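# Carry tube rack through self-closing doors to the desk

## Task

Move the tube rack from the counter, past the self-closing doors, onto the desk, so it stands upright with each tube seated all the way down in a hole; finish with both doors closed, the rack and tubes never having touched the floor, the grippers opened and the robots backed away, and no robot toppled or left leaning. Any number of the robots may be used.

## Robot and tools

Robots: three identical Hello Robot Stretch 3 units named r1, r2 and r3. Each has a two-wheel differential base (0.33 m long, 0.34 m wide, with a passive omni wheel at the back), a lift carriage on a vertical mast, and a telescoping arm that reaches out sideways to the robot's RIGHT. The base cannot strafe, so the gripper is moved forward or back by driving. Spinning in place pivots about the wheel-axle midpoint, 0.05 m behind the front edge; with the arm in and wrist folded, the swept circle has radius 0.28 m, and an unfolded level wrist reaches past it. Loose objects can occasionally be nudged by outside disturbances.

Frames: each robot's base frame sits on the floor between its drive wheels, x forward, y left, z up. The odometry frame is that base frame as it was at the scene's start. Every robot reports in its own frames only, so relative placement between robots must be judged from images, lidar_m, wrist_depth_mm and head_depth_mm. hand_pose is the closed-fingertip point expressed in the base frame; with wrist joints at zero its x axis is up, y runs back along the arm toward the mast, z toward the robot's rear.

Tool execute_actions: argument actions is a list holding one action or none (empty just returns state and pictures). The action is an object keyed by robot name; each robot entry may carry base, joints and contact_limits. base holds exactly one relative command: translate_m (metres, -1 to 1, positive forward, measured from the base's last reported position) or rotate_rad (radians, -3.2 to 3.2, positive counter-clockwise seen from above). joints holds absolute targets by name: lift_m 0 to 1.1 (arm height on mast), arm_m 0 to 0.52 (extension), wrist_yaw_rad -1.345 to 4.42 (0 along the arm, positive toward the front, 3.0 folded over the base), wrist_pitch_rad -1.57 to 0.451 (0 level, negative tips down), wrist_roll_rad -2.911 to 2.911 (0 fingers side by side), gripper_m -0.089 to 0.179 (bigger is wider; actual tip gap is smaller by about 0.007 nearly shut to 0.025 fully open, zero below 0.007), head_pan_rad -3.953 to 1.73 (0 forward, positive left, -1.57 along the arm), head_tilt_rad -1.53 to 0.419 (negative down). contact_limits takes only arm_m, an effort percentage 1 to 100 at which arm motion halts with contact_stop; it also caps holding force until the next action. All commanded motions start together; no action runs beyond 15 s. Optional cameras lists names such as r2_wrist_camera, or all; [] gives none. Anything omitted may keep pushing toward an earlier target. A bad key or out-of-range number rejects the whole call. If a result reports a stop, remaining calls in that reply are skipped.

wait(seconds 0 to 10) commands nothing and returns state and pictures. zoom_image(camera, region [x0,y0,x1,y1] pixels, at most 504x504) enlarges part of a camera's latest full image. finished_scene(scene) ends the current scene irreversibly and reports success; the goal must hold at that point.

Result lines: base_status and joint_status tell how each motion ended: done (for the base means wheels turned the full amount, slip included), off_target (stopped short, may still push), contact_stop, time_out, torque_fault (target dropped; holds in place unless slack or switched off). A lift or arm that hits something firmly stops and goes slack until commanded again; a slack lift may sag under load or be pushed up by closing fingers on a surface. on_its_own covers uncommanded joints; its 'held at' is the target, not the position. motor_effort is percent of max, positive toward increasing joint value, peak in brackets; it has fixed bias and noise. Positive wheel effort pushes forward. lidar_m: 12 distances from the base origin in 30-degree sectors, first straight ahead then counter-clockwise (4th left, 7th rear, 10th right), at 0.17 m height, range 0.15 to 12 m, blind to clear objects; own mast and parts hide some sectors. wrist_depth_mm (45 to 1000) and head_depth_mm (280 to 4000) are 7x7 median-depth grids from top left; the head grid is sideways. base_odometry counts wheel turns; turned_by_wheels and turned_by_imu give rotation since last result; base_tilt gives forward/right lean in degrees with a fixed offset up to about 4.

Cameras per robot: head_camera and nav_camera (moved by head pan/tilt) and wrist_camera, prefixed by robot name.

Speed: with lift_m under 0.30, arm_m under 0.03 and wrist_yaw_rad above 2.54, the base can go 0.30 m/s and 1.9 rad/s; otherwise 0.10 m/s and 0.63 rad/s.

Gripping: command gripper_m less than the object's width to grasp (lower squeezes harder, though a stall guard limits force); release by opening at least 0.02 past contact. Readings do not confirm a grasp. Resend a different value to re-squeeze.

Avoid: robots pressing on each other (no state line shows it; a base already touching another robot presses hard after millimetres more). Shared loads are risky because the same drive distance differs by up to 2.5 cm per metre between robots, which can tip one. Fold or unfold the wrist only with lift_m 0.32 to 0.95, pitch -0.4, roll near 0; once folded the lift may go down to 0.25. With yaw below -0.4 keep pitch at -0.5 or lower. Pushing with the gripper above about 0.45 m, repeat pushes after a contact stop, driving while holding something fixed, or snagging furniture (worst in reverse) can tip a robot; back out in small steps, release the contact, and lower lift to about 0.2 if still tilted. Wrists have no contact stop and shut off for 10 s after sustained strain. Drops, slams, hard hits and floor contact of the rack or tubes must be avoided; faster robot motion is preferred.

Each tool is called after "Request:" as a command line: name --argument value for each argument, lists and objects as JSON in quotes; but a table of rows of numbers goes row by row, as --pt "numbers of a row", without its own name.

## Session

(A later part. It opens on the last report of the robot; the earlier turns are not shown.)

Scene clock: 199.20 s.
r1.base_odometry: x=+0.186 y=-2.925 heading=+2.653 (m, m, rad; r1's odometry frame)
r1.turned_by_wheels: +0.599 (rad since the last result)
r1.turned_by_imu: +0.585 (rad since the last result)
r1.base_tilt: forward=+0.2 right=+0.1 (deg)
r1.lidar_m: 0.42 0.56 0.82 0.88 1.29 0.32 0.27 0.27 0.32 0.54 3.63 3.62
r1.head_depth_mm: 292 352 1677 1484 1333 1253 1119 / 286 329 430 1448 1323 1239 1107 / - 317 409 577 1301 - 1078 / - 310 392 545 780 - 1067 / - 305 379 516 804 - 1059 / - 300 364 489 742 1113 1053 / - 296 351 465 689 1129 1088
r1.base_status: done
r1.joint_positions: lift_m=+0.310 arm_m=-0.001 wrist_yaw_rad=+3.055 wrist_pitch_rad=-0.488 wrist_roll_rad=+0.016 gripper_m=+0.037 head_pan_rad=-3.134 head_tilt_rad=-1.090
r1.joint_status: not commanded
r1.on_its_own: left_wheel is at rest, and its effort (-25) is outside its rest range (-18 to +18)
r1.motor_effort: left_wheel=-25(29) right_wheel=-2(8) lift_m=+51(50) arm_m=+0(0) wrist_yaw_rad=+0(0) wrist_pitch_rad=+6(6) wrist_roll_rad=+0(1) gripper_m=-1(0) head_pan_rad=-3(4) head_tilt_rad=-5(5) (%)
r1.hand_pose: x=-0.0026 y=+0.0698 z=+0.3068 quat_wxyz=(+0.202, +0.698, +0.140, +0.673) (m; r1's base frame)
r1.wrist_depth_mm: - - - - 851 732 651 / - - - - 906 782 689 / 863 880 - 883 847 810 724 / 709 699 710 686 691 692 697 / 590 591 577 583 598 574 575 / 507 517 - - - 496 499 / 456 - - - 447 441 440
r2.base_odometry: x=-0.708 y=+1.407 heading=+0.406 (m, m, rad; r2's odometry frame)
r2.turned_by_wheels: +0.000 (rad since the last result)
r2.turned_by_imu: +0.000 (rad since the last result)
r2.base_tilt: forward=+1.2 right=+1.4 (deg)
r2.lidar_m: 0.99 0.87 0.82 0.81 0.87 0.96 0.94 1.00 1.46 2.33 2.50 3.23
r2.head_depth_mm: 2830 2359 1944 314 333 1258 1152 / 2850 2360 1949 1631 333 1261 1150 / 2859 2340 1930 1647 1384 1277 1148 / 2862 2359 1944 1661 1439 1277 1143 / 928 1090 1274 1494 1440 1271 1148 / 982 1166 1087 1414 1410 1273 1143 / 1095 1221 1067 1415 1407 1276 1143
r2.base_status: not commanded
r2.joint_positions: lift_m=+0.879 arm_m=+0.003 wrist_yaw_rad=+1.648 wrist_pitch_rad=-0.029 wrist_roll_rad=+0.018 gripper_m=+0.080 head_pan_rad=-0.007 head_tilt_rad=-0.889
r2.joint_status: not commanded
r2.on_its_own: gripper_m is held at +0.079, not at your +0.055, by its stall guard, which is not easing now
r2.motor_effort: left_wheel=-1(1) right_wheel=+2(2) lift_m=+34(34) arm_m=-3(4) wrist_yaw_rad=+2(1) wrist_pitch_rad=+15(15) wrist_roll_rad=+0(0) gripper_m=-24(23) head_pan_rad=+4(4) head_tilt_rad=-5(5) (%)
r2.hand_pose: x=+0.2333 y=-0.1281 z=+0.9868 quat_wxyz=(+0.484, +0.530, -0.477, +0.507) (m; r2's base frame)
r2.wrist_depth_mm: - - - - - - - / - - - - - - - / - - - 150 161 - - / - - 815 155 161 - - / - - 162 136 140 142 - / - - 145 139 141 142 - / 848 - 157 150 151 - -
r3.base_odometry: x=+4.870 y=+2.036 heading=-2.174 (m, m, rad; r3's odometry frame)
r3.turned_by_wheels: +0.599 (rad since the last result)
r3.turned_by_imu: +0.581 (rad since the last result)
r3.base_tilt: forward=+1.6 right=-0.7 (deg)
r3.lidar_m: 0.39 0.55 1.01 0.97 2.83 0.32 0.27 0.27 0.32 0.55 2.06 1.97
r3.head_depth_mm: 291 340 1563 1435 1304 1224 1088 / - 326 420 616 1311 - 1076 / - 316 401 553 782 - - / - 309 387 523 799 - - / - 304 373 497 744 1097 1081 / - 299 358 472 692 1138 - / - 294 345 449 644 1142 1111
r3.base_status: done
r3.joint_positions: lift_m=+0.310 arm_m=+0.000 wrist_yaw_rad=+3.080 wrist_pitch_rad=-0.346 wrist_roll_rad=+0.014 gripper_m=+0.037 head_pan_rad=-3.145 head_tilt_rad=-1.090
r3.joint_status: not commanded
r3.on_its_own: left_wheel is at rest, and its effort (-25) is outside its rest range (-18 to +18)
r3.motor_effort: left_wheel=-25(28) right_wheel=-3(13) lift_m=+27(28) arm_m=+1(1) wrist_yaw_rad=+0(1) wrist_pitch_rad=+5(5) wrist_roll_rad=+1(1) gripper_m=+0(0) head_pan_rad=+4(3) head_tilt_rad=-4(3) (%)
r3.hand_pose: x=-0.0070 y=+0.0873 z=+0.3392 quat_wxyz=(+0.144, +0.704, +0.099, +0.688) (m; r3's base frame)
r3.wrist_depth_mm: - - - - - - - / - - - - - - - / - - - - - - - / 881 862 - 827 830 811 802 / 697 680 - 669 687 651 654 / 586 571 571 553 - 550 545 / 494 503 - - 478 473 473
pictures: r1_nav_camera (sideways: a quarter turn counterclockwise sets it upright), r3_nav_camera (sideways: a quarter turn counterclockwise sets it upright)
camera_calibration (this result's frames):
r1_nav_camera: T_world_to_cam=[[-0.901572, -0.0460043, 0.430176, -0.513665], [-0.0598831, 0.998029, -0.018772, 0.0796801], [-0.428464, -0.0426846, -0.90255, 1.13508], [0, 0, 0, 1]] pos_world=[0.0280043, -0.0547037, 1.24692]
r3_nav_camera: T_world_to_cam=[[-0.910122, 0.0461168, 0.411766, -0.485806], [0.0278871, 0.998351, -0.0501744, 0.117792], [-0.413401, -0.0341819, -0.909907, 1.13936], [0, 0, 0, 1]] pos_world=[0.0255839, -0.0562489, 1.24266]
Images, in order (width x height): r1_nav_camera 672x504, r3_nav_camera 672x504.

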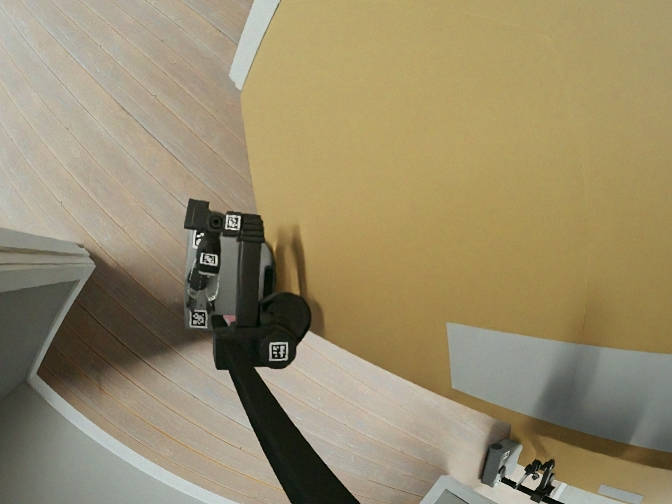

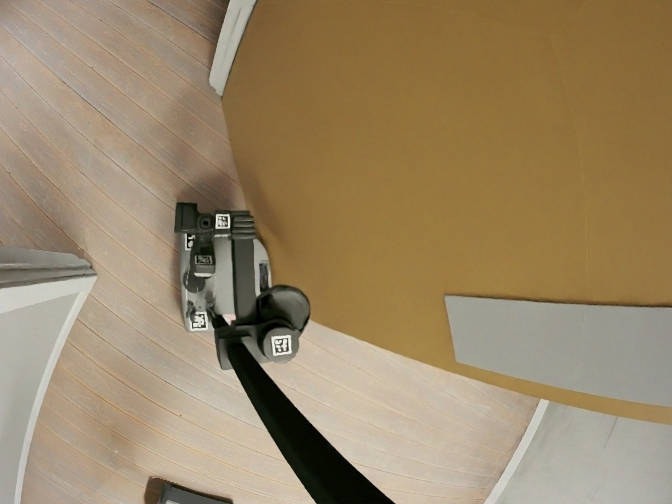

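Request:
execute_actions --actions '[{"r3":{"base":{"rotate_rad":0.3}},"r1":{"base":{"rotate_rad":0.3}}}]' --cameras '[]'

Request:
execute_actions --actions '[{"r3":{"base":{"translate_m":-0.45},"joints":{"head_pan_rad":-2.3}},"r1":{"base":{"translate_m":-0.45},"joints":{"head_pan_rad":-2.3}},"r2":{"base":{"translate_m":0.3}}}]' --cameras '["r1_nav_camera","r3_nav_camera","r2_nav_camera"]'

Scene clock: 206.00 s.
r1.base_odometry: x=+0.186 y=-2.925 heading=+2.953 (m, m, rad; r1's odometry frame)
r1.turned_by_wheels: +0.300 (rad since the last result)
r1.turned_by_imu: +0.294 (rad since the last result)
r1.base_tilt: forward=+0.2 right=+0.1 (deg)
r1.lidar_m: 0.43 0.82 0.83 1.03 1.99 0.29 0.28 0.29 0.40 2.91 3.63 0.42
r1.head_depth_mm: - 299 365 496 1342 1262 1117 / - 303 369 503 847 1237 1104 / - 305 375 509 738 - 1085 / - 304 380 517 744 - 1060 / - 306 382 523 832 - 1059 / - 308 388 531 845 1217 1051 / - 307 391 539 872 1191 1091
r1.base_status: done
r1.joint_positions: lift_m=+0.310 arm_m=-0.001 wrist_yaw_rad=+3.055 wrist_pitch_rad=-0.488 wrist_roll_rad=+0.016 gripper_m=+0.037 head_pan_rad=-3.134 head_tilt_rad=-1.090
r1.joint_status: not commanded
r1.on_its_own: left_wheel is at rest, and its effort (-22) is outside its rest range (-18 to +18)
r1.motor_effort: left_wheel=-22(32) right_wheel=-4(4) lift_m=+51(50) arm_m=+0(0) wrist_yaw_rad=+1(1) wrist_pitch_rad=+6(6) wrist_roll_rad=+0(0) gripper_m=+0(1) head_pan_rad=-4(4) head_tilt_rad=-5(5) (%)
r1.hand_pose: x=-0.0026 y=+0.0698 z=+0.3068 quat_wxyz=(+0.202, +0.698, +0.140, +0.673) (m; r1's base frame)
r1.wrist_depth_mm: - - - - 983 793 673 / - - - - - 845 696 / 862 854 - 868 859 819 731 / 669 709 687 690 701 689 683 / 336 594 574 593 595 577 582 / 337 528 - - - 504 496 / 317 - - - 443 439 442
r2.base_odometry: x=-0.708 y=+1.407 heading=+0.406 (m, m, rad; r2's odometry frame)
r2.turned_by_wheels: +0.000 (rad since the last result)
r2.turned_by_imu: +0.000 (rad since the last result)
r2.base_tilt: forward=+1.1 right=+1.4 (deg)
r2.lidar_m: 0.90 0.90 0.82 0.81 0.87 0.96 0.94 1.00 1.45 2.33 2.50 3.22
r2.head_depth_mm: 2842 2384 1939 314 333 1263 1147 / 2849 2354 1947 1627 333 1260 1149 / 2843 2345 1941 1663 1389 1278 1152 / 2843 2360 1952 1656 1441 1273 1144 / 930 1087 1280 1509 1440 1280 1142 / 989 1174 1119 1402 1409 1270 1139 / 1027 952 1187 1440 1416 1270 1145
r2.base_status: not commanded
r2.joint_positions: lift_m=+0.879 arm_m=+0.003 wrist_yaw_rad=+1.648 wrist_pitch_rad=-0.029 wrist_roll_rad=+0.018 gripper_m=+0.080 head_pan_rad=-0.007 head_tilt_rad=-0.889
r2.joint_status: not commanded
r2.on_its_own: gripper_m is held at +0.079, not at your +0.055, by its stall guard, which is not easing now
r2.motor_effort: left_wheel=-1(0) right_wheel=+2(2) lift_m=+34(34) arm_m=-3(3) wrist_yaw_rad=+2(1) wrist_pitch_rad=+15(15) wrist_roll_rad=+0(0) gripper_m=-23(23) head_pan_rad=+3(4) head_tilt_rad=-5(4) (%)
r2.hand_pose: x=+0.2333 y=-0.1281 z=+0.9868 quat_wxyz=(+0.484, +0.530, -0.477, +0.507) (m; r2's base frame)
r2.wrist_depth_mm: - - 953 - - - - / - - - - - - - / - - - 150 161 - - / - - 852 155 161 - - / - - 162 136 139 142 - / - - 145 138 141 141 - / 851 - 158 150 151 - -
r3.base_odometry: x=+4.870 y=+2.036 heading=-1.874 (m, m, rad; r3's odometry frame)
r3.turned_by_wheels: +0.300 (rad since the last result)
r3.turned_by_imu: +0.292 (rad since the last result)
r3.base_tilt: forward=+1.7 right=-0.7 (deg)
r3.lidar_m: 0.41 0.94 0.97 2.32 2.80 0.28 0.27 0.29 0.40 1.63 1.97 0.38
r3.head_depth_mm: - 302 369 500 1273 1225 1091 / - 302 375 506 746 - 1079 / - 305 378 512 709 - - / - 306 383 519 808 - - / - 309 386 525 821 1214 1077 / - 307 389 531 841 1209 - / - 308 392 538 856 1212 1114
r3.base_status: done
r3.joint_positions: lift_m=+0.310 arm_m=+0.000 wrist_yaw_rad=+3.080 wrist_pitch_rad=-0.346 wrist_roll_rad=+0.014 gripper_m=+0.037 head_pan_rad=-3.145 head_tilt_rad=-1.090
r3.joint_status: not commanded
r3.on_its_own: left_wheel is at rest, and its effort (-22) is outside its rest range (-18 to +18)
r3.motor_effort: left_wheel=-22(31) right_wheel=-9(8) lift_m=+27(27) arm_m=+1(0) wrist_yaw_rad=-1(0) wrist_pitch_rad=+5(5) wrist_roll_rad=+0(1) gripper_m=+0(0) head_pan_rad=+4(3) head_tilt_rad=-5(4) (%)
r3.hand_pose: x=-0.0070 y=+0.0873 z=+0.3392 quat_wxyz=(+0.144, +0.704, +0.099, +0.688) (m; r3's base frame)
r3.wrist_depth_mm: - - - - - - - / - - - - - - - / - - - - - 957 - / 880 855 - 840 821 811 804 / 682 695 - 676 693 659 653 / 334 570 572 557 - 550 549 / 323 505 - - 478 475 473
pictures: none
No camera images: the call's "cameras" was empty. Leave "cameras" out to get every camera's image.

Scene clock: 211.43 s.
r1.base_odometry: x=+0.628 y=-3.009 heading=+2.953 (m, m, rad; r1's odometry frame)
r1.turned_by_wheels: +0.000 (rad since the last result)
r1.turned_by_imu: +0.002 (rad since the last result)
r1.base_tilt: forward=+0.2 right=+0.2 (deg)
r1.lidar_m: 0.86 1.17 1.18 1.48 1.69 1.53 0.28 0.26 0.26 0.34 3.90 3.92
r1.head_depth_mm: - - 316 411 584 1199 1123 / - - 330 434 632 943 - / - 293 344 459 686 1042 - / - 298 359 485 750 - - / - 302 375 518 812 - 1070 / - 310 394 552 929 1208 1082 / - 318 415 594 1047 1170 1081
r1.base_status: done
r1.joint_positions: lift_m=+0.310 arm_m=-0.001 wrist_yaw_rad=+3.055 wrist_pitch_rad=-0.488 wrist_roll_rad=+0.016 gripper_m=+0.037 head_pan_rad=-2.307 head_tilt_rad=-1.090
r1.joint_status: all done
r1.motor_effort: left_wheel=-9(32) right_wheel=-4(14) lift_m=+51(50) arm_m=+0(0) wrist_yaw_rad=+0(1) wrist_pitch_rad=+6(6) wrist_roll_rad=-1(1) gripper_m=+0(1) head_pan_rad=+4(50) head_tilt_rad=-6(5) (%)
r1.hand_pose: x=-0.0026 y=+0.0698 z=+0.3068 quat_wxyz=(+0.202, +0.698, +0.140, +0.673) (m; r1's base frame)
r1.wrist_depth_mm: - - - - - - 956 / - - - - - - 954 / 878 878 - 859 874 881 846 / 701 697 692 711 691 688 699 / 598 597 581 583 608 590 581 / 505 524 - - - 509 496 / 456 - - - 441 444 442
r2.base_odometry: x=-0.432 y=+1.525 heading=+0.406 (m, m, rad; r2's odometry frame)
r2.turned_by_wheels: +0.000 (rad since the last result)
r2.turned_by_imu: +0.001 (rad since the last result)
r2.base_tilt: forward=+1.1 right=+1.3 (deg)
r2.lidar_m: 0.90 1.29 0.79 0.78 0.83 1.24 1.24 1.32 2.40 2.36 2.53 2.93
r2.head_depth_mm: 2644 2375 1956 315 333 1258 1152 / 2658 2348 1945 1619 333 1257 1147 / 1097 1270 1625 1620 1399 1280 1148 / 1065 1201 1126 1402 1430 1274 1149 / 1109 1255 1288 1474 1438 1273 1146 / 1123 1290 1453 1612 1434 1273 1146 / 1124 1302 1539 1647 1441 1281 1144
r2.base_status: done
r2.joint_positions: lift_m=+0.879 arm_m=+0.003 wrist_yaw_rad=+1.648 wrist_pitch_rad=-0.029 wrist_roll_rad=+0.018 gripper_m=+0.080 head_pan_rad=-0.007 head_tilt_rad=-0.889
r2.joint_status: not commanded
r2.on_its_own: gripper_m is held at +0.079, not at your +0.055, by its stall guard, which is not easing now
r2.motor_effort: left_wheel=-1(4) right_wheel=+2(5) lift_m=+34(34) arm_m=-4(3) wrist_yaw_rad=+2(1) wrist_pitch_rad=+15(15) wrist_roll_rad=+0(0) gripper_m=-23(23) head_pan_rad=+4(4) head_tilt_rad=-5(4) (%)
r2.hand_pose: x=+0.2333 y=-0.1281 z=+0.9868 quat_wxyz=(+0.484, +0.530, -0.477, +0.507) (m; r2's base frame)
r2.wrist_depth_mm: - - - - - - - / - - - - - - - / - - - 150 160 - - / - - - 154 160 - - / - - 162 136 139 142 - / - - 146 138 141 141 - / - - 158 151 151 - -
r3.base_odometry: x=+5.005 y=+2.465 heading=-1.874 (m, m, rad; r3's odometry frame)
r3.turned_by_wheels: +0.000 (rad since the last result)
r3.turned_by_imu: -0.002 (rad since the last result)
r3.base_tilt: forward=+1.7 right=-0.8 (deg)
r3.lidar_m: 0.82 1.01 0.93 2.72 2.54 2.57 0.28 0.26 0.26 0.33 2.04 0.92
r3.head_depth_mm: - - 326 426 623 930 - / - 290 338 447 664 1028 - / - 294 350 469 715 - - / - 299 364 494 763 - - / - 304 378 523 842 1249 1111 / - 308 394 551 922 1204 1110 / - 316 411 586 1023 1213 1123
r3.base_status: done
r3.joint_positions: lift_m=+0.310 arm_m=+0.000 wrist_yaw_rad=+3.080 wrist_pitch_rad=-0.346 wrist_roll_rad=+0.014 gripper_m=+0.037 head_pan_rad=-2.307 head_tilt_rad=-1.090
r3.joint_status: all done
r3.motor_effort: left_wheel=-9(31) right_wheel=-6(26) lift_m=+27(27) arm_m=+1(1) wrist_yaw_rad=-1(0) wrist_pitch_rad=+5(5) wrist_roll_rad=+0(1) gripper_m=+0(0) head_pan_rad=+4(56) head_tilt_rad=-4(4) (%)
r3.hand_pose: x=-0.0070 y=+0.0873 z=+0.3392 quat_wxyz=(+0.144, +0.704, +0.099, +0.688) (m; r3's base frame)
r3.wrist_depth_mm: - - - - - - - / - - - - - - - / - - - - - 936 783 / 872 869 - 847 828 836 763 / 707 685 - 674 698 659 649 / 579 575 578 559 - 553 550 / 494 505 - - 481 474 474
pictures: r1_nav_camera (sideways: a quarter turn counterclockwise sets it upright), r2_nav_camera (sideways: a quarter turn counterclockwise sets it upright), r3_nav_camera (sideways: a quarter turn counterclockwise sets it upright)
camera_calibration (this result's frames):
r1_nav_camera: T_world_to_cam=[[-0.576685, -0.694537, 0.430177, -0.515649], [-0.77491, 0.631793, -0.0187719, 0.0840417], [-0.258745, -0.344174, -0.902549, 1.13404], [0, 0, 0, 1]] pos_world=[0.0611848, -0.0209275, 1.24692]
r2_nav_camera: T_world_to_cam=[[0.774867, 0.000552886, 0.632124, -0.783057], [-0.0209899, -0.999426, 0.0266039, 0.0147558], [0.631775, -0.0338828, -0.774411, 0.965077], [0, 0, 0, 1]] pos_world=[-0.0026373, 0.0478797, 1.24196]
r3_nav_camera: T_world_to_cam=[[-0.643051, -0.645703, 0.411768, -0.487437], [-0.723484, 0.688516, -0.0501745, 0.122376], [-0.251111, -0.330172, -0.909906, 1.13837], [0, 0, 0, 1]] pos_world=[0.0609458, -0.0231407, 1.24266]
Images, in order (width x height): r1_nav_camera 672x504, r2_nav_camera 672x504, r3_nav_camera 672x504.

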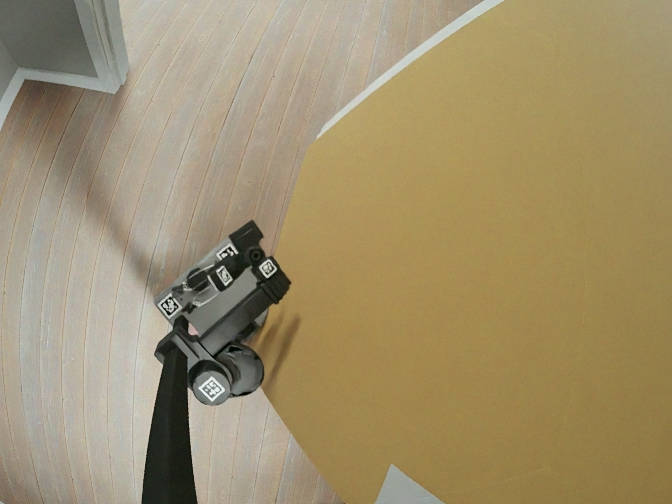

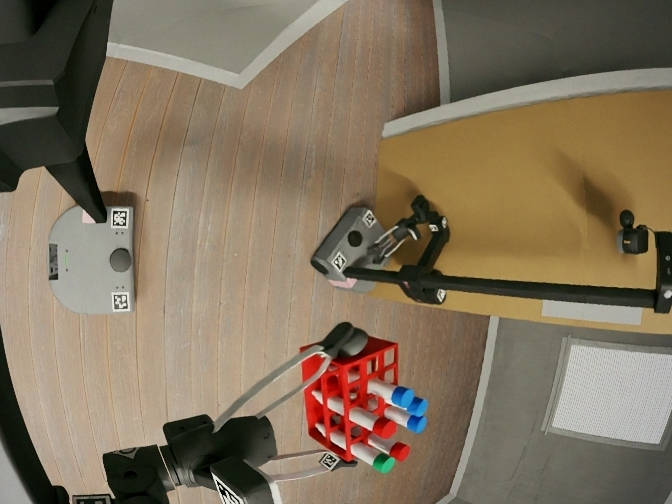

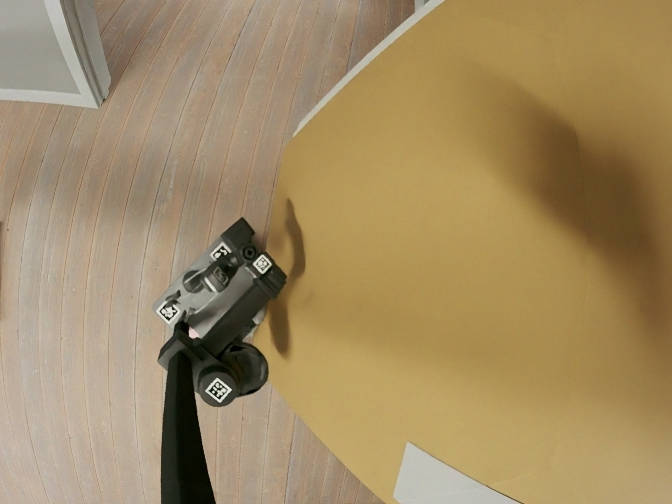

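Request:
execute_actions --actions '[{"r3":{"base":{"translate_m":-0.1}},"r1":{"base":{"translate_m":-0.1}},"r2":{"base":{"rotate_rad":0.62}}}]' --cameras '["r2_nav_camera"]'

Request:
execute_actions --actions '[{"r2":{"base":{"translate_m":0.75},"joints":{"head_tilt_rad":-1.1}}}]' --cameras '["r1_nav_camera","r3_nav_camera","r2_nav_camera"]'

Scene clock: 219.87 s.
r1.base_odometry: x=+0.726 y=-3.028 heading=+2.953 (m, m, rad; r1's odometry frame)
r1.turned_by_wheels: +0.000 (rad since the last result)
r1.turned_by_imu: +0.002 (rad since the last result)
r1.base_tilt: forward=+0.2 right=+0.2 (deg)
r1.lidar_m: 0.96 1.25 1.26 1.58 1.67 1.40 0.28 0.25 0.26 0.31 0.58 4.01
r1.head_depth_mm: - - 318 421 622 1222 1118 / - - 326 434 657 1227 - / - 289 334 450 686 1090 - / - 290 342 466 726 - - / - 294 352 483 759 - 1066 / - 296 361 501 816 1210 1084 / - 300 372 520 873 1174 1073
r1.base_status: done
r1.joint_positions: lift_m=+0.310 arm_m=-0.001 wrist_yaw_rad=+3.055 wrist_pitch_rad=-0.488 wrist_roll_rad=+0.016 gripper_m=+0.037 head_pan_rad=-2.307 head_tilt_rad=-1.090
r1.joint_status: not commanded
r1.motor_effort: left_wheel=-8(17) right_wheel=-1(8) lift_m=+50(50) arm_m=+0(0) wrist_yaw_rad=+0(1) wrist_pitch_rad=+6(6) wrist_roll_rad=-1(0) gripper_m=-1(1) head_pan_rad=+4(4) head_tilt_rad=-5(5) (%)
r1.hand_pose: x=-0.0026 y=+0.0698 z=+0.3068 quat_wxyz=(+0.202, +0.698, +0.140, +0.673) (m; r1's base frame)
r1.wrist_depth_mm: - - - - - - 987 / - - - - - - - / 872 863 - 863 860 856 846 / 709 709 682 693 687 701 702 / 592 586 578 586 598 582 579 / 501 521 - - - 506 498 / 455 - - - 444 445 440
r2.base_odometry: x=-0.432 y=+1.525 heading=+1.026 (m, m, rad; r2's odometry frame)
r2.turned_by_wheels: +0.620 (rad since the last result)
r2.turned_by_imu: +0.627 (rad since the last result)
r2.base_tilt: forward=+1.1 right=+1.3 (deg)
r2.lidar_m: 1.37 0.78 0.78 0.88 1.25 1.24 1.37 2.36 2.36 2.64 2.90 0.98
r2.head_depth_mm: 1187 1334 1511 315 333 1262 1152 / 1250 1411 1631 1623 334 1265 1148 / 1372 1545 1786 1654 1394 1271 1148 / 2238 2341 1937 1649 1437 1278 1148 / 2432 2334 1928 1659 1439 1274 1147 / 2657 2330 1935 1647 1432 1275 1145 / 2789 2340 1930 1604 1353 1268 1143
r2.base_status: done
r2.joint_positions: lift_m=+0.879 arm_m=+0.003 wrist_yaw_rad=+1.648 wrist_pitch_rad=-0.029 wrist_roll_rad=+0.018 gripper_m=+0.080 head_pan_rad=-0.007 head_tilt_rad=-0.889
r2.joint_status: not commanded
r2.on_its_own: gripper_m is held at +0.079, not at your +0.055, by its stall guard, which is not easing now
r2.motor_effort: left_wheel=-1(4) right_wheel=+2(5) lift_m=+34(34) arm_m=-3(4) wrist_yaw_rad=+1(1) wrist_pitch_rad=+15(15) wrist_roll_rad=+0(0) gripper_m=-23(24) head_pan_rad=+4(4) head_tilt_rad=-5(4) (%)
r2.hand_pose: x=+0.2333 y=-0.1281 z=+0.9868 quat_wxyz=(+0.484, +0.530, -0.477, +0.507) (m; r2's base frame)
r2.wrist_depth_mm: 604 682 - - - 951 785 / 607 691 - - - 941 819 / 621 703 - 150 157 962 851 / 630 735 - 155 159 971 883 / 649 716 162 136 139 142 889 / 651 782 145 138 141 141 766 / 651 786 158 150 151 - 702
r3.base_odometry: x=+5.035 y=+2.561 heading=-1.875 (m, m, rad; r3's odometry frame)
r3.turned_by_wheels: +0.000 (rad since the last result)
r3.turned_by_imu: +0.000 (rad since the last result)
r3.base_tilt: forward=+1.7 right=-0.8 (deg)
r3.lidar_m: 0.92 1.00 2.28 2.66 2.47 2.51 0.28 0.25 0.25 0.30 0.53 2.02
r3.head_depth_mm: - - 325 433 651 1212 - / - - 331 445 674 1080 - / - 289 337 454 696 - - / - 290 343 464 722 - - / - 293 349 477 753 1220 1105 / - 297 356 489 787 1211 1112 / - 297 362 502 818 1206 1113
r3.base_status: done
r3.joint_positions: lift_m=+0.310 arm_m=+0.000 wrist_yaw_rad=+3.080 wrist_pitch_rad=-0.346 wrist_roll_rad=+0.014 gripper_m=+0.037 head_pan_rad=-2.307 head_tilt_rad=-1.090
r3.joint_status: not commanded
r3.motor_effort: left_wheel=-7(17) right_wheel=-3(16) lift_m=+27(27) arm_m=+1(1) wrist_yaw_rad=+0(1) wrist_pitch_rad=+5(5) wrist_roll_rad=+0(1) gripper_m=+0(0) head_pan_rad=+3(5) head_tilt_rad=-4(4) (%)
r3.hand_pose: x=-0.0070 y=+0.0873 z=+0.3392 quat_wxyz=(+0.144, +0.704, +0.099, +0.688) (m; r3's base frame)
r3.wrist_depth_mm: - - - - - - - / - - - - - - - / - - - - - 993 814 / 881 869 - 850 829 810 816 / 695 694 - 667 686 659 650 / 577 572 561 557 - 551 546 / 499 505 - - 475 476 472
pictures: r2_nav_camera (sideways: a quarter turn counterclockwise sets it upright)
camera_calibration (this result's frames):
r2_nav_camera: T_world_to_cam=[[0.774873, 0.000570243, 0.632116, -0.783047], [-0.0209672, -0.999426, 0.0266041, 0.0147555], [0.631769, -0.0338685, -0.774417, 0.965085], [0, 0, 0, 1]] pos_world=[-0.00263895, 0.0478795, 1.24196]
Images, in order (width x height): r2_nav_camera 672x504.

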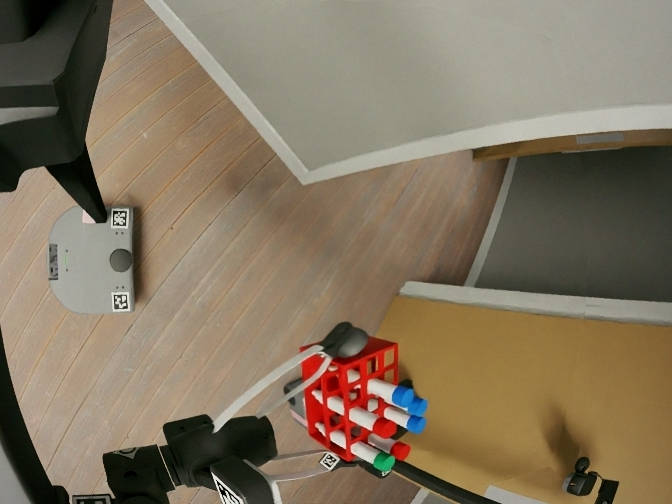

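Scene clock: 228.73 s.
r1.base_odometry: x=+0.726 y=-3.028 heading=+2.953 (m, m, rad; r1's odometry frame)
r1.turned_by_wheels: +0.000 (rad since the last result)
r1.turned_by_imu: +0.002 (rad since the last result)
r1.base_tilt: forward=+0.2 right=+0.1 (deg)
r1.lidar_m: 0.96 1.25 1.26 1.58 1.67 1.39 0.28 0.25 0.26 0.31 0.58 4.00
r1.head_depth_mm: - - 317 421 623 1219 1118 / - - 326 435 653 1222 - / - 289 334 450 687 1090 - / - 290 343 466 727 - - / - 295 351 482 758 - 1066 / - 297 361 500 816 1215 1079 / - 300 371 520 868 1172 1072
r1.base_status: not commanded
r1.joint_positions: lift_m=+0.310 arm_m=-0.001 wrist_yaw_rad=+3.055 wrist_pitch_rad=-0.488 wrist_roll_rad=+0.016 gripper_m=+0.037 head_pan_rad=-2.307 head_tilt_rad=-1.090
r1.joint_status: not commanded
r1.motor_effort: left_wheel=-8(8) right_wheel=-2(2) lift_m=+51(50) arm_m=-1(1) wrist_yaw_rad=-1(1) wrist_pitch_rad=+6(6) wrist_roll_rad=-1(1) gripper_m=+0(0) head_pan_rad=+4(4) head_tilt_rad=-5(5) (%)
r1.hand_pose: x=-0.0026 y=+0.0698 z=+0.3068 quat_wxyz=(+0.202, +0.698, +0.140, +0.673) (m; r1's base frame)
r1.wrist_depth_mm: - - - - - - 993 / - - - - - - - / 862 876 - 870 850 857 862 / 709 702 709 695 706 699 685 / 593 577 584 580 604 576 585 / 509 522 - - - 504 502 / 453 - - - 442 440 437
r2.base_odometry: x=-0.043 y=+2.166 heading=+1.026 (m, m, rad; r2's odometry frame)
r2.turned_by_wheels: +0.000 (rad since the last result)
r2.turned_by_imu: +0.003 (rad since the last result)
r2.base_tilt: forward=+1.1 right=+1.3 (deg)
r2.lidar_m: 0.76 1.81 0.37 0.33 0.51 1.82 2.02 2.87 2.86 0.57 0.68 0.67
r2.head_depth_mm: 680 751 310 371 1305 1215 1123 / 755 861 342 348 1317 1216 1122 / 1574 1720 1199 1399 1314 1211 1144 / 1724 1787 1591 1441 1314 1213 1141 / 1867 1775 1593 1441 1311 1208 1136 / 1968 1777 1574 1437 1310 1198 1128 / 1999 1766 1576 1429 1308 1199 1110
r2.base_status: done
r2.joint_positions: lift_m=+0.879 arm_m=+0.003 wrist_yaw_rad=+1.648 wrist_pitch_rad=-0.029 wrist_roll_rad=+0.018 gripper_m=+0.080 head_pan_rad=-0.007 head_tilt_rad=-1.086
r2.joint_status: all done
r2.on_its_own: gripper_m is held at +0.079, not at your +0.055, by its stall guard, which is not easing now
r2.motor_effort: left_wheel=-1(3) right_wheel=+2(6) lift_m=+34(34) arm_m=-4(3) wrist_yaw_rad=+1(2) wrist_pitch_rad=+15(15) wrist_roll_rad=+0(0) gripper_m=-23(24) head_pan_rad=+3(4) head_tilt_rad=-6(22) (%)
r2.hand_pose: x=+0.2333 y=-0.1281 z=+0.9868 quat_wxyz=(+0.484, +0.530, -0.477, +0.507) (m; r2's base frame)
r2.wrist_depth_mm: - - - - 528 446 378 / - - - - 534 446 389 / - - - 150 161 451 394 / - - - 155 161 458 399 / - - 163 136 139 142 411 / - - 145 138 140 142 408 / - - 157 150 150 487 444
r3.base_odometry: x=+5.035 y=+2.561 heading=-1.875 (m, m, rad; r3's odometry frame)
r3.turned_by_wheels: +0.000 (rad since the last result)
r3.turned_by_imu: +0.001 (rad since the last result)
r3.base_tilt: forward=+1.6 right=-0.7 (deg)
r3.lidar_m: 0.57 1.83 2.29 2.66 2.48 2.51 0.28 0.25 0.25 0.30 0.53 2.03
r3.head_depth_mm: - - 325 433 650 1212 - / - - 331 443 673 1071 - / - 288 337 455 698 - - / - 290 342 465 722 - - / - 293 350 477 756 1221 1108 / - 297 356 490 784 1206 1105 / - 297 363 503 823 1208 1111
r3.base_status: not commanded
r3.joint_positions: lift_m=+0.310 arm_m=+0.000 wrist_yaw_rad=+3.080 wrist_pitch_rad=-0.346 wrist_roll_rad=+0.014 gripper_m=+0.037 head_pan_rad=-2.307 head_tilt_rad=-1.090
r3.joint_status: not commanded
r3.motor_effort: left_wheel=-7(7) right_wheel=-4(3) lift_m=+27(28) arm_m=+0(0) wrist_yaw_rad=+0(1) wrist_pitch_rad=+5(5) wrist_roll_rad=+0(0) gripper_m=+0(0) head_pan_rad=+5(5) head_tilt_rad=-3(4) (%)
r3.hand_pose: x=-0.0070 y=+0.0873 z=+0.3392 quat_wxyz=(+0.144, +0.704, +0.099, +0.688) (m; r3's base frame)
r3.wrist_depth_mm: - - - - - - - / - - - - - - - / - - - - - - - / 863 847 - 841 835 825 801 / 700 686 - 670 699 662 649 / 578 574 572 562 - 549 549 / 499 503 - - 478 478 469
pictures: r1_nav_camera (sideways: a quarter turn counterclockwise sets it upright), r2_nav_camera (sideways: a quarter turn counterclockwise sets it upright), r3_nav_camera (sideways: a quarter turn counterclockwise sets it upright)
camera_calibration (this result's frames):
r1_nav_camera: T_world_to_cam=[[-0.57667, -0.694549, 0.430177, -0.515649], [-0.774923, 0.631777, -0.0187719, 0.0840418], [-0.258738, -0.34418, -0.902549, 1.13404], [0, 0, 0, 1]] pos_world=[0.0611852, -0.0209263, 1.24692]
r2_nav_camera: T_world_to_cam=[[0.88382, -0.000136631, 0.467828, -0.569685], [-0.0154079, -0.999466, 0.0288166, 0.0118482], [0.467574, -0.0326769, -0.88335, 1.10769], [0, 0, 0, 1]] pos_world=[-0.014247, 0.04796, 1.24465]
r3_nav_camera: T_world_to_cam=[[-0.643041, -0.645714, 0.411768, -0.487437], [-0.723495, 0.688504, -0.0501745, 0.122376], [-0.251106, -0.330176, -0.909906, 1.13837], [0, 0, 0, 1]] pos_world=[0.0609462, -0.0231398, 1.24266]
Images, in order (width x height): r1_nav_camera 672x504, r2_nav_camera 672x504, r3_nav_camera 672x504.

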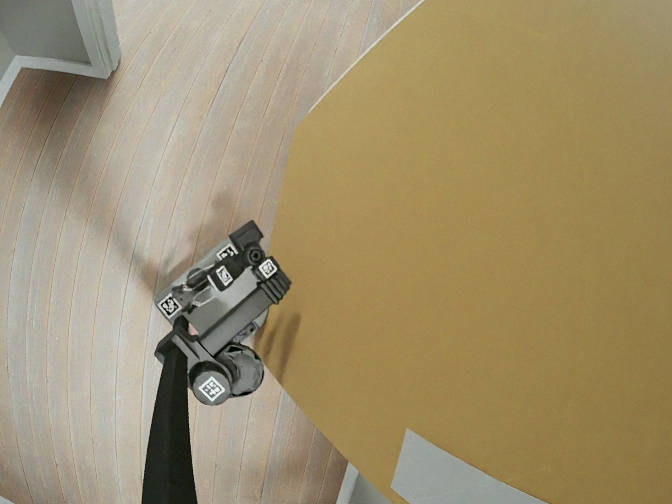

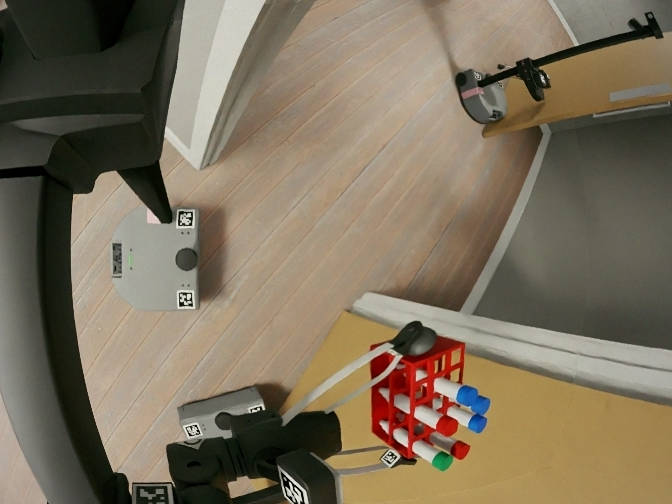

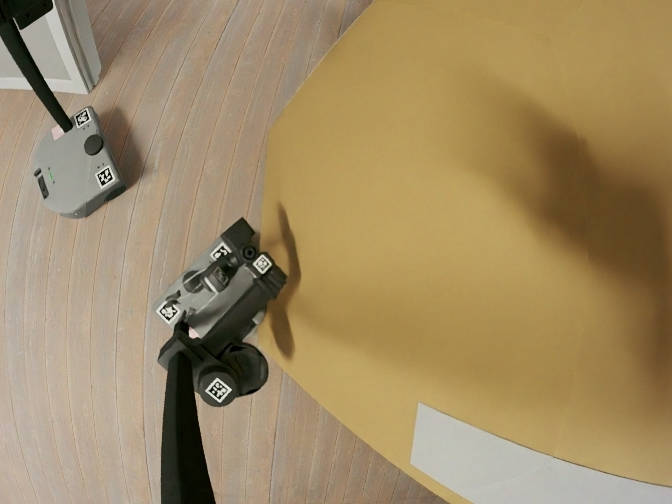

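Request:
execute_actions --actions '[{"r2":{"base":{"translate_m":0.2}}}]' --cameras '[]'

Request:
execute_actions --actions '[{"r2":{"base":{"rotate_rad":0.92}}}]' --cameras '["r2_nav_camera"]'

Request:
execute_actions --actions '[{"r2":{"base":{"translate_m":1.0}}}]' --cameras '["r2_nav_camera"]'

Scene clock: 237.33 s.
r1.base_odometry: x=+0.726 y=-3.028 heading=+2.953 (m, m, rad; r1's odometry frame)
r1.turned_by_wheels: +0.000 (rad since the last result)
r1.turned_by_imu: +0.002 (rad since the last result)
r1.base_tilt: forward=+0.2 right=+0.1 (deg)
r1.lidar_m: 0.96 1.25 1.27 1.58 1.67 1.40 0.28 0.25 0.26 0.31 0.59 3.99
r1.head_depth_mm: - - 318 422 624 1223 1114 / - - 326 436 654 1220 - / - 289 334 450 688 1096 - / - 290 343 466 724 - - / - 295 352 484 759 - 1071 / - 297 361 501 817 1204 1083 / - 300 372 521 870 1174 1077
r1.base_status: not commanded
r1.joint_positions: lift_m=+0.310 arm_m=-0.001 wrist_yaw_rad=+3.055 wrist_pitch_rad=-0.488 wrist_roll_rad=+0.016 gripper_m=+0.037 head_pan_rad=-2.307 head_tilt_rad=-1.090
r1.joint_status: not commanded
r1.motor_effort: left_wheel=-8(8) right_wheel=-2(1) lift_m=+51(50) arm_m=+1(0) wrist_yaw_rad=-1(1) wrist_pitch_rad=+6(6) wrist_roll_rad=+0(1) gripper_m=+0(0) head_pan_rad=+4(4) head_tilt_rad=-5(5) (%)
r1.hand_pose: x=-0.0026 y=+0.0698 z=+0.3068 quat_wxyz=(+0.202, +0.698, +0.140, +0.673) (m; r1's base frame)
r1.wrist_depth_mm: - - - - - - 992 / - - - - - - - / 853 875 - 864 866 874 854 / 696 692 703 709 709 691 694 / 594 596 584 589 591 583 576 / 502 521 - - - 500 494 / 453 - - - 445 442 439
r2.base_odometry: x=+0.060 y=+2.337 heading=+1.026 (m, m, rad; r2's odometry frame)
r2.turned_by_wheels: +0.000 (rad since the last result)
r2.turned_by_imu: +0.001 (rad since the last result)
r2.base_tilt: forward=+1.1 right=+1.3 (deg)
r2.lidar_m: 1.29 1.65 2.08 0.38 0.37 1.98 2.19 2.99 0.70 0.57 0.52 0.51
r2.head_depth_mm: 537 603 310 371 1058 1216 1120 / 1257 696 342 348 1220 1214 1119 / 1395 1633 1575 1391 1316 1211 1141 / 1524 1724 1594 1441 1314 1209 1140 / 1672 1774 1583 1433 1312 1202 1140 / 1834 1764 1581 1423 1311 1197 1128 / 1939 1754 1579 1428 1303 1192 1113
r2.base_status: done
r2.joint_positions: lift_m=+0.879 arm_m=+0.003 wrist_yaw_rad=+1.648 wrist_pitch_rad=-0.029 wrist_roll_rad=+0.018 gripper_m=+0.080 head_pan_rad=-0.007 head_tilt_rad=-1.087
r2.joint_status: not commanded
r2.on_its_own: gripper_m is held at +0.079, not at your +0.055, by its stall guard, which is not easing now
r2.motor_effort: left_wheel=-1(2) right_wheel=+2(4) lift_m=+34(34) arm_m=-4(3) wrist_yaw_rad=+2(1) wrist_pitch_rad=+15(15) wrist_roll_rad=+0(0) gripper_m=-24(23) head_pan_rad=+4(4) head_tilt_rad=-7(6) (%)
r2.hand_pose: x=+0.2333 y=-0.1281 z=+0.9868 quat_wxyz=(+0.484, +0.530, -0.477, +0.507) (m; r2's base frame)
r2.wrist_depth_mm: - - - - 398 302 263 / - - - - 412 310 268 / - - - 150 160 307 273 / - - - 155 161 317 278 / - - 163 137 139 141 284 / - - 145 138 141 141 284 / - - 158 151 151 339 306
r3.base_odometry: x=+5.035 y=+2.561 heading=-1.875 (m, m, rad; r3's odometry frame)
r3.turned_by_wheels: +0.000 (rad since the last result)
r3.turned_by_imu: +0.001 (rad since the last result)
r3.base_tilt: forward=+1.7 right=-0.7 (deg)
r3.lidar_m: 0.71 1.83 2.30 2.66 2.48 2.51 0.28 0.25 0.25 0.30 0.53 0.57
r3.head_depth_mm: - - 325 432 650 1204 - / - - 331 443 674 1075 - / - 289 336 455 696 - - / - 290 343 466 722 - - / - 292 349 478 753 1223 1104 / - 297 357 490 787 1211 1109 / - 298 362 502 822 1203 1118
r3.base_status: not commanded
r3.joint_positions: lift_m=+0.310 arm_m=+0.000 wrist_yaw_rad=+3.080 wrist_pitch_rad=-0.346 wrist_roll_rad=+0.014 gripper_m=+0.037 head_pan_rad=-2.307 head_tilt_rad=-1.090
r3.joint_status: not commanded
r3.motor_effort: left_wheel=-7(7) right_wheel=-4(4) lift_m=+28(28) arm_m=+0(1) wrist_yaw_rad=-1(1) wrist_pitch_rad=+5(6) wrist_roll_rad=+1(0) gripper_m=+0(0) head_pan_rad=+4(5) head_tilt_rad=-4(4) (%)
r3.hand_pose: x=-0.0070 y=+0.0873 z=+0.3392 quat_wxyz=(+0.144, +0.704, +0.099, +0.688) (m; r3's base frame)
r3.wrist_depth_mm: - - - - - - - / - - - - - - - / - - - - - - - / 881 861 - 840 833 825 800 / 693 689 - 667 692 666 657 / 575 575 567 558 - 551 552 / 492 500 - - 480 471 471
pictures: none
No camera images: the call's "cameras" was empty. Leave "cameras" out to get every camera's image.

Scene clock: 239.73 s.
r1.base_odometry: x=+0.726 y=-3.028 heading=+2.953 (m, m, rad; r1's odometry frame)
r1.turned_by_wheels: +0.000 (rad since the last result)
r1.turned_by_imu: +0.001 (rad since the last result)
r1.base_tilt: forward=+0.2 right=+0.1 (deg)
r1.lidar_m: 0.95 1.25 1.26 1.58 1.67 1.40 0.28 0.25 0.25 0.31 0.58 4.02
r1.head_depth_mm: - - 318 420 624 1227 1119 / - - 326 435 655 1222 - / - 288 334 450 690 1092 - / - 290 342 465 728 - - / - 295 352 483 760 - 1066 / - 296 361 501 819 1211 1082 / - 300 371 520 870 1172 1077
r1.base_status: not commanded
r1.joint_positions: lift_m=+0.310 arm_m=-0.001 wrist_yaw_rad=+3.055 wrist_pitch_rad=-0.488 wrist_roll_rad=+0.016 gripper_m=+0.037 head_pan_rad=-2.307 head_tilt_rad=-1.090
r1.joint_status: not commanded
r1.motor_effort: left_wheel=-8(8) right_wheel=-2(2) lift_m=+51(50) arm_m=+0(1) wrist_yaw_rad=+0(1) wrist_pitch_rad=+6(6) wrist_roll_rad=-1(1) gripper_m=-1(1) head_pan_rad=+4(3) head_tilt_rad=-5(5) (%)
r1.hand_pose: x=-0.0026 y=+0.0698 z=+0.3068 quat_wxyz=(+0.202, +0.698, +0.140, +0.673) (m; r1's base frame)
r1.wrist_depth_mm: - - - - - - 979 / - - - - - - - / 880 860 - 841 863 859 848 / 706 707 710 703 681 682 687 / 588 584 582 573 601 581 582 / 506 524 - - - 505 503 / 459 - - - 445 445 439
r2.base_odometry: x=+0.060 y=+2.337 heading=+1.945 (m, m, rad; r2's odometry frame)
r2.turned_by_wheels: +0.920 (rad since the last result)
r2.turned_by_imu: +0.930 (rad since the last result)
r2.base_tilt: forward=+1.1 right=+1.4 (deg)
r2.lidar_m: 1.65 1.24 0.36 0.85 2.08 3.04 2.98 0.57 0.53 0.51 0.56 1.67
r2.head_depth_mm: 1791 1763 309 371 1327 1214 1127 / 1746 1773 342 348 1325 1212 1120 / 2024 1794 1577 1405 1309 1208 1140 / 2025 1780 1594 1441 1312 1203 1138 / 2015 1769 1592 1431 1307 1204 1143 / 2021 1760 1583 1431 1306 1204 1123 / 2016 1771 1587 1419 1298 1153 1111
r2.base_status: done
r2.joint_positions: lift_m=+0.879 arm_m=+0.003 wrist_yaw_rad=+1.648 wrist_pitch_rad=-0.029 wrist_roll_rad=+0.018 gripper_m=+0.080 head_pan_rad=-0.007 head_tilt_rad=-1.087
r2.joint_status: not commanded
r2.on_its_own: gripper_m is held at +0.079, not at your +0.055, by its stall guard, which is not easing now
r2.motor_effort: left_wheel=-1(4) right_wheel=+2(4) lift_m=+34(34) arm_m=-3(3) wrist_yaw_rad=+2(1) wrist_pitch_rad=+15(15) wrist_roll_rad=+0(0) gripper_m=-23(23) head_pan_rad=+4(5) head_tilt_rad=-6(6) (%)
r2.hand_pose: x=+0.2333 y=-0.1281 z=+0.9868 quat_wxyz=(+0.484, +0.530, -0.477, +0.507) (m; r2's base frame)
r2.wrist_depth_mm: - - - - - - - / - - - - - - - / - - - 150 158 - - / - - - 155 159 - - / - - 162 137 139 142 - / - - 145 139 140 142 - / 967 - 158 151 151 - -
r3.base_odometry: x=+5.035 y=+2.561 heading=-1.875 (m, m, rad; r3's odometry frame)
r3.turned_by_wheels: +0.000 (rad since the last result)
r3.turned_by_imu: +0.000 (rad since the last result)
r3.base_tilt: forward=+1.7 right=-0.8 (deg)
r3.lidar_m: 0.60 1.83 2.29 2.67 2.47 2.51 0.28 0.25 0.25 0.30 0.53 0.57
r3.head_depth_mm: - - 325 434 650 1218 - / - - 331 443 674 1075 - / - 289 337 455 698 - - / - 290 343 466 718 - - / - 293 350 477 752 1217 1109 / - 297 356 489 784 1210 1109 / - 297 363 504 821 1205 1112
r3.base_status: not commanded
r3.joint_positions: lift_m=+0.310 arm_m=+0.000 wrist_yaw_rad=+3.080 wrist_pitch_rad=-0.346 wrist_roll_rad=+0.014 gripper_m=+0.037 head_pan_rad=-2.307 head_tilt_rad=-1.090
r3.joint_status: not commanded
r3.motor_effort: left_wheel=-7(7) right_wheel=-3(3) lift_m=+27(28) arm_m=+1(0) wrist_yaw_rad=-1(1) wrist_pitch_rad=+6(5) wrist_roll_rad=+1(0) gripper_m=+0(0) head_pan_rad=+4(5) head_tilt_rad=-4(4) (%)
r3.hand_pose: x=-0.0070 y=+0.0873 z=+0.3392 quat_wxyz=(+0.144, +0.704, +0.099, +0.688) (m; r3's base frame)
r3.wrist_depth_mm: - - - - - - - / - - - - - - - / - - - - - - - / 893 864 - 846 819 828 796 / 699 693 - 673 692 666 652 / 576 573 572 558 - 556 551 / 494 504 - - 476 478 473
pictures: r2_nav_camera (sideways: a quarter turn counterclockwise sets it upright)
camera_calibration (this result's frames):
r2_nav_camera: T_world_to_cam=[[0.883893, -0.000136332, 0.467689, -0.569504], [-0.0154024, -0.999466, 0.0288179, 0.0118465], [0.467435, -0.0326755, -0.883423, 1.10779], [0, 0, 0, 1]] pos_world=[-0.0142561, 0.0479601, 1.24466]
Images, in order (width x height): r2_nav_camera 672x504.

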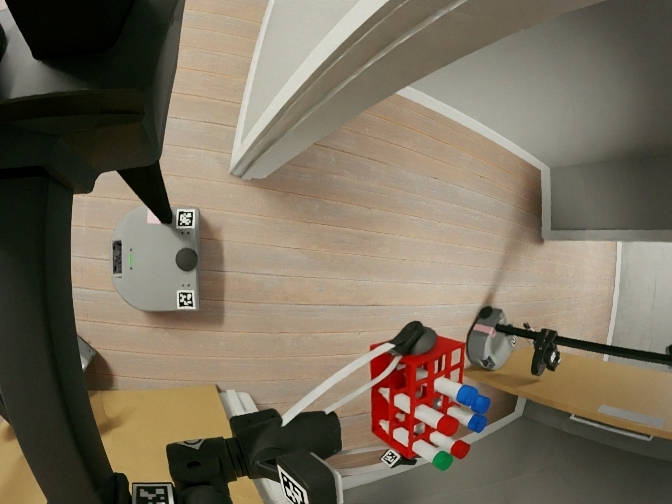

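Scene clock: 251.10 s.
r1.base_odometry: x=+0.726 y=-3.028 heading=+2.953 (m, m, rad; r1's odometry frame)
r1.turned_by_wheels: +0.000 (rad since the last result)
r1.turned_by_imu: +0.003 (rad since the last result)
r1.base_tilt: forward=+0.2 right=+0.1 (deg)
r1.lidar_m: 0.96 1.25 1.27 0.86 1.67 1.40 0.28 0.25 0.26 0.31 0.58 3.98
r1.head_depth_mm: - - 318 422 623 1218 1119 / - - 326 435 656 1220 - / - 288 334 450 688 1087 - / - 290 343 466 726 - - / - 295 352 483 758 - 1072 / - 296 362 502 814 1207 1076 / - 300 372 519 871 1172 1082
r1.base_status: not commanded
r1.joint_positions: lift_m=+0.310 arm_m=-0.001 wrist_yaw_rad=+3.055 wrist_pitch_rad=-0.488 wrist_roll_rad=+0.016 gripper_m=+0.037 head_pan_rad=-2.307 head_tilt_rad=-1.090
r1.joint_status: not commanded
r1.motor_effort: left_wheel=-8(8) right_wheel=-2(1) lift_m=+50(50) arm_m=+1(0) wrist_yaw_rad=-1(1) wrist_pitch_rad=+6(6) wrist_roll_rad=-1(1) gripper_m=-1(0) head_pan_rad=+3(4) head_tilt_rad=-5(5) (%)
r1.hand_pose: x=-0.0026 y=+0.0698 z=+0.3068 quat_wxyz=(+0.202, +0.698, +0.140, +0.673) (m; r1's base frame)
r1.wrist_depth_mm: - - 955 - - - - / - - 920 - - - - / 864 874 - 870 854 877 850 / 707 697 704 686 698 692 697 / 594 585 573 577 607 584 576 / 517 518 - - - 504 498 / 457 - - - 439 440 439
r2.base_odometry: x=-0.306 y=+3.268 heading=+1.945 (m, m, rad; r2's odometry frame)
r2.turned_by_wheels: +0.000 (rad since the last result)
r2.turned_by_imu: +0.004 (rad since the last result)
r2.base_tilt: forward=+1.1 right=+1.3 (deg)
r2.lidar_m: 1.50 1.11 0.87 0.85 0.91 0.77 1.53 0.96 1.16 1.24 0.88 0.73
r2.head_depth_mm: 2040 1788 310 371 1319 1215 1120 / 2033 1786 341 348 1317 1212 1123 / 2031 1789 1570 1407 1314 1210 1140 / 2010 1782 1589 1438 1310 1205 1141 / 1943 1739 1589 1433 1313 1206 1142 / 1550 1758 1587 1433 1312 1202 1122 / 1551 1735 1590 1423 1305 1200 1107
r2.base_status: done
r2.joint_positions: lift_m=+0.879 arm_m=+0.003 wrist_yaw_rad=+1.648 wrist_pitch_rad=-0.029 wrist_roll_rad=+0.018 gripper_m=+0.080 head_pan_rad=-0.007 head_tilt_rad=-1.087
r2.joint_status: not commanded
r2.on_its_own: gripper_m is held at +0.079, not at your +0.055, by its stall guard, which is not easing now
r2.motor_effort: left_wheel=-1(2) right_wheel=+2(6) lift_m=+34(34) arm_m=-3(4) wrist_yaw_rad=+1(1) wrist_pitch_rad=+15(15) wrist_roll_rad=+0(0) gripper_m=-24(23) head_pan_rad=+5(4) head_tilt_rad=-6(5) (%)
r2.hand_pose: x=+0.2333 y=-0.1281 z=+0.9868 quat_wxyz=(+0.484, +0.530, -0.477, +0.507) (m; r2's base frame)
r2.wrist_depth_mm: 894 - - - - - 711 / 928 - - - - - 755 / 937 - - 150 162 493 761 / 941 - - 154 161 960 741 / 944 - 162 136 140 142 735 / 930 - 145 139 140 141 701 / 909 - 157 150 151 644 696
r3.base_odometry: x=+5.035 y=+2.561 heading=-1.875 (m, m, rad; r3's odometry frame)
r3.turned_by_wheels: +0.000 (rad since the last result)
r3.turned_by_imu: +0.002 (rad since the last result)
r3.base_tilt: forward=+1.8 right=-0.7 (deg)
r3.lidar_m: 0.92 1.84 2.30 2.67 2.48 2.51 0.28 0.25 0.25 0.30 0.53 1.51
r3.head_depth_mm: - - 324 432 649 1210 - / - - 331 444 673 1074 - / - 288 336 455 697 - - / - 290 343 465 723 - - / - 293 350 478 753 1219 1105 / - 297 355 488 784 1208 1105 / - 298 362 505 821 1211 1114
r3.base_status: not commanded
r3.joint_positions: lift_m=+0.310 arm_m=+0.000 wrist_yaw_rad=+3.080 wrist_pitch_rad=-0.346 wrist_roll_rad=+0.014 gripper_m=+0.037 head_pan_rad=-2.307 head_tilt_rad=-1.090
r3.joint_status: not commanded
r3.motor_effort: left_wheel=-7(7) right_wheel=-3(4) lift_m=+27(28) arm_m=+1(1) wrist_yaw_rad=-1(1) wrist_pitch_rad=+5(5) wrist_roll_rad=+1(1) gripper_m=+0(0) head_pan_rad=+6(5) head_tilt_rad=-3(4) (%)
r3.hand_pose: x=-0.0070 y=+0.0873 z=+0.3392 quat_wxyz=(+0.144, +0.704, +0.099, +0.688) (m; r3's base frame)
r3.wrist_depth_mm: - - - - - - - / - - - - - - - / - - - - - - - / 881 866 - 836 830 812 808 / 691 687 - 681 694 668 652 / 574 574 567 563 - 550 545 / 492 502 - - 475 478 472
pictures: r2_nav_camera (sideways: a quarter turn counterclockwise sets it upright)
camera_calibration (this result's frames):
r2_nav_camera: T_world_to_cam=[[0.883902, -0.000136273, 0.467673, -0.569483], [-0.0154017, -0.999466, 0.0288181, 0.0118463], [0.467419, -0.0326753, -0.883432, 1.1078], [0, 0, 0, 1]] pos_world=[-0.0142571, 0.0479601, 1.24466]
Images, in order (width x height): r2_nav_camera 672x504.

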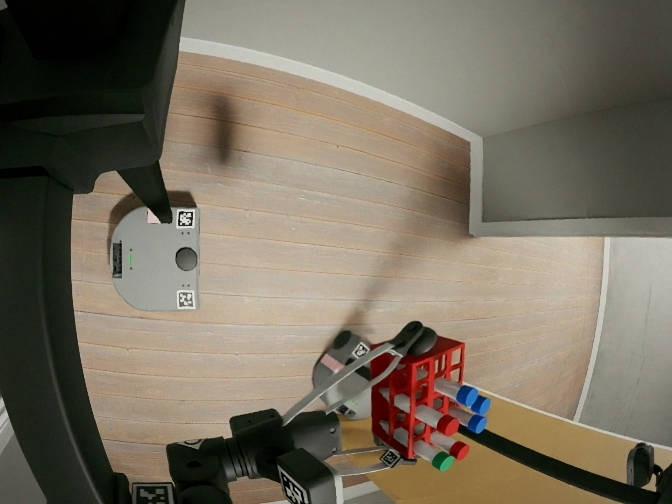

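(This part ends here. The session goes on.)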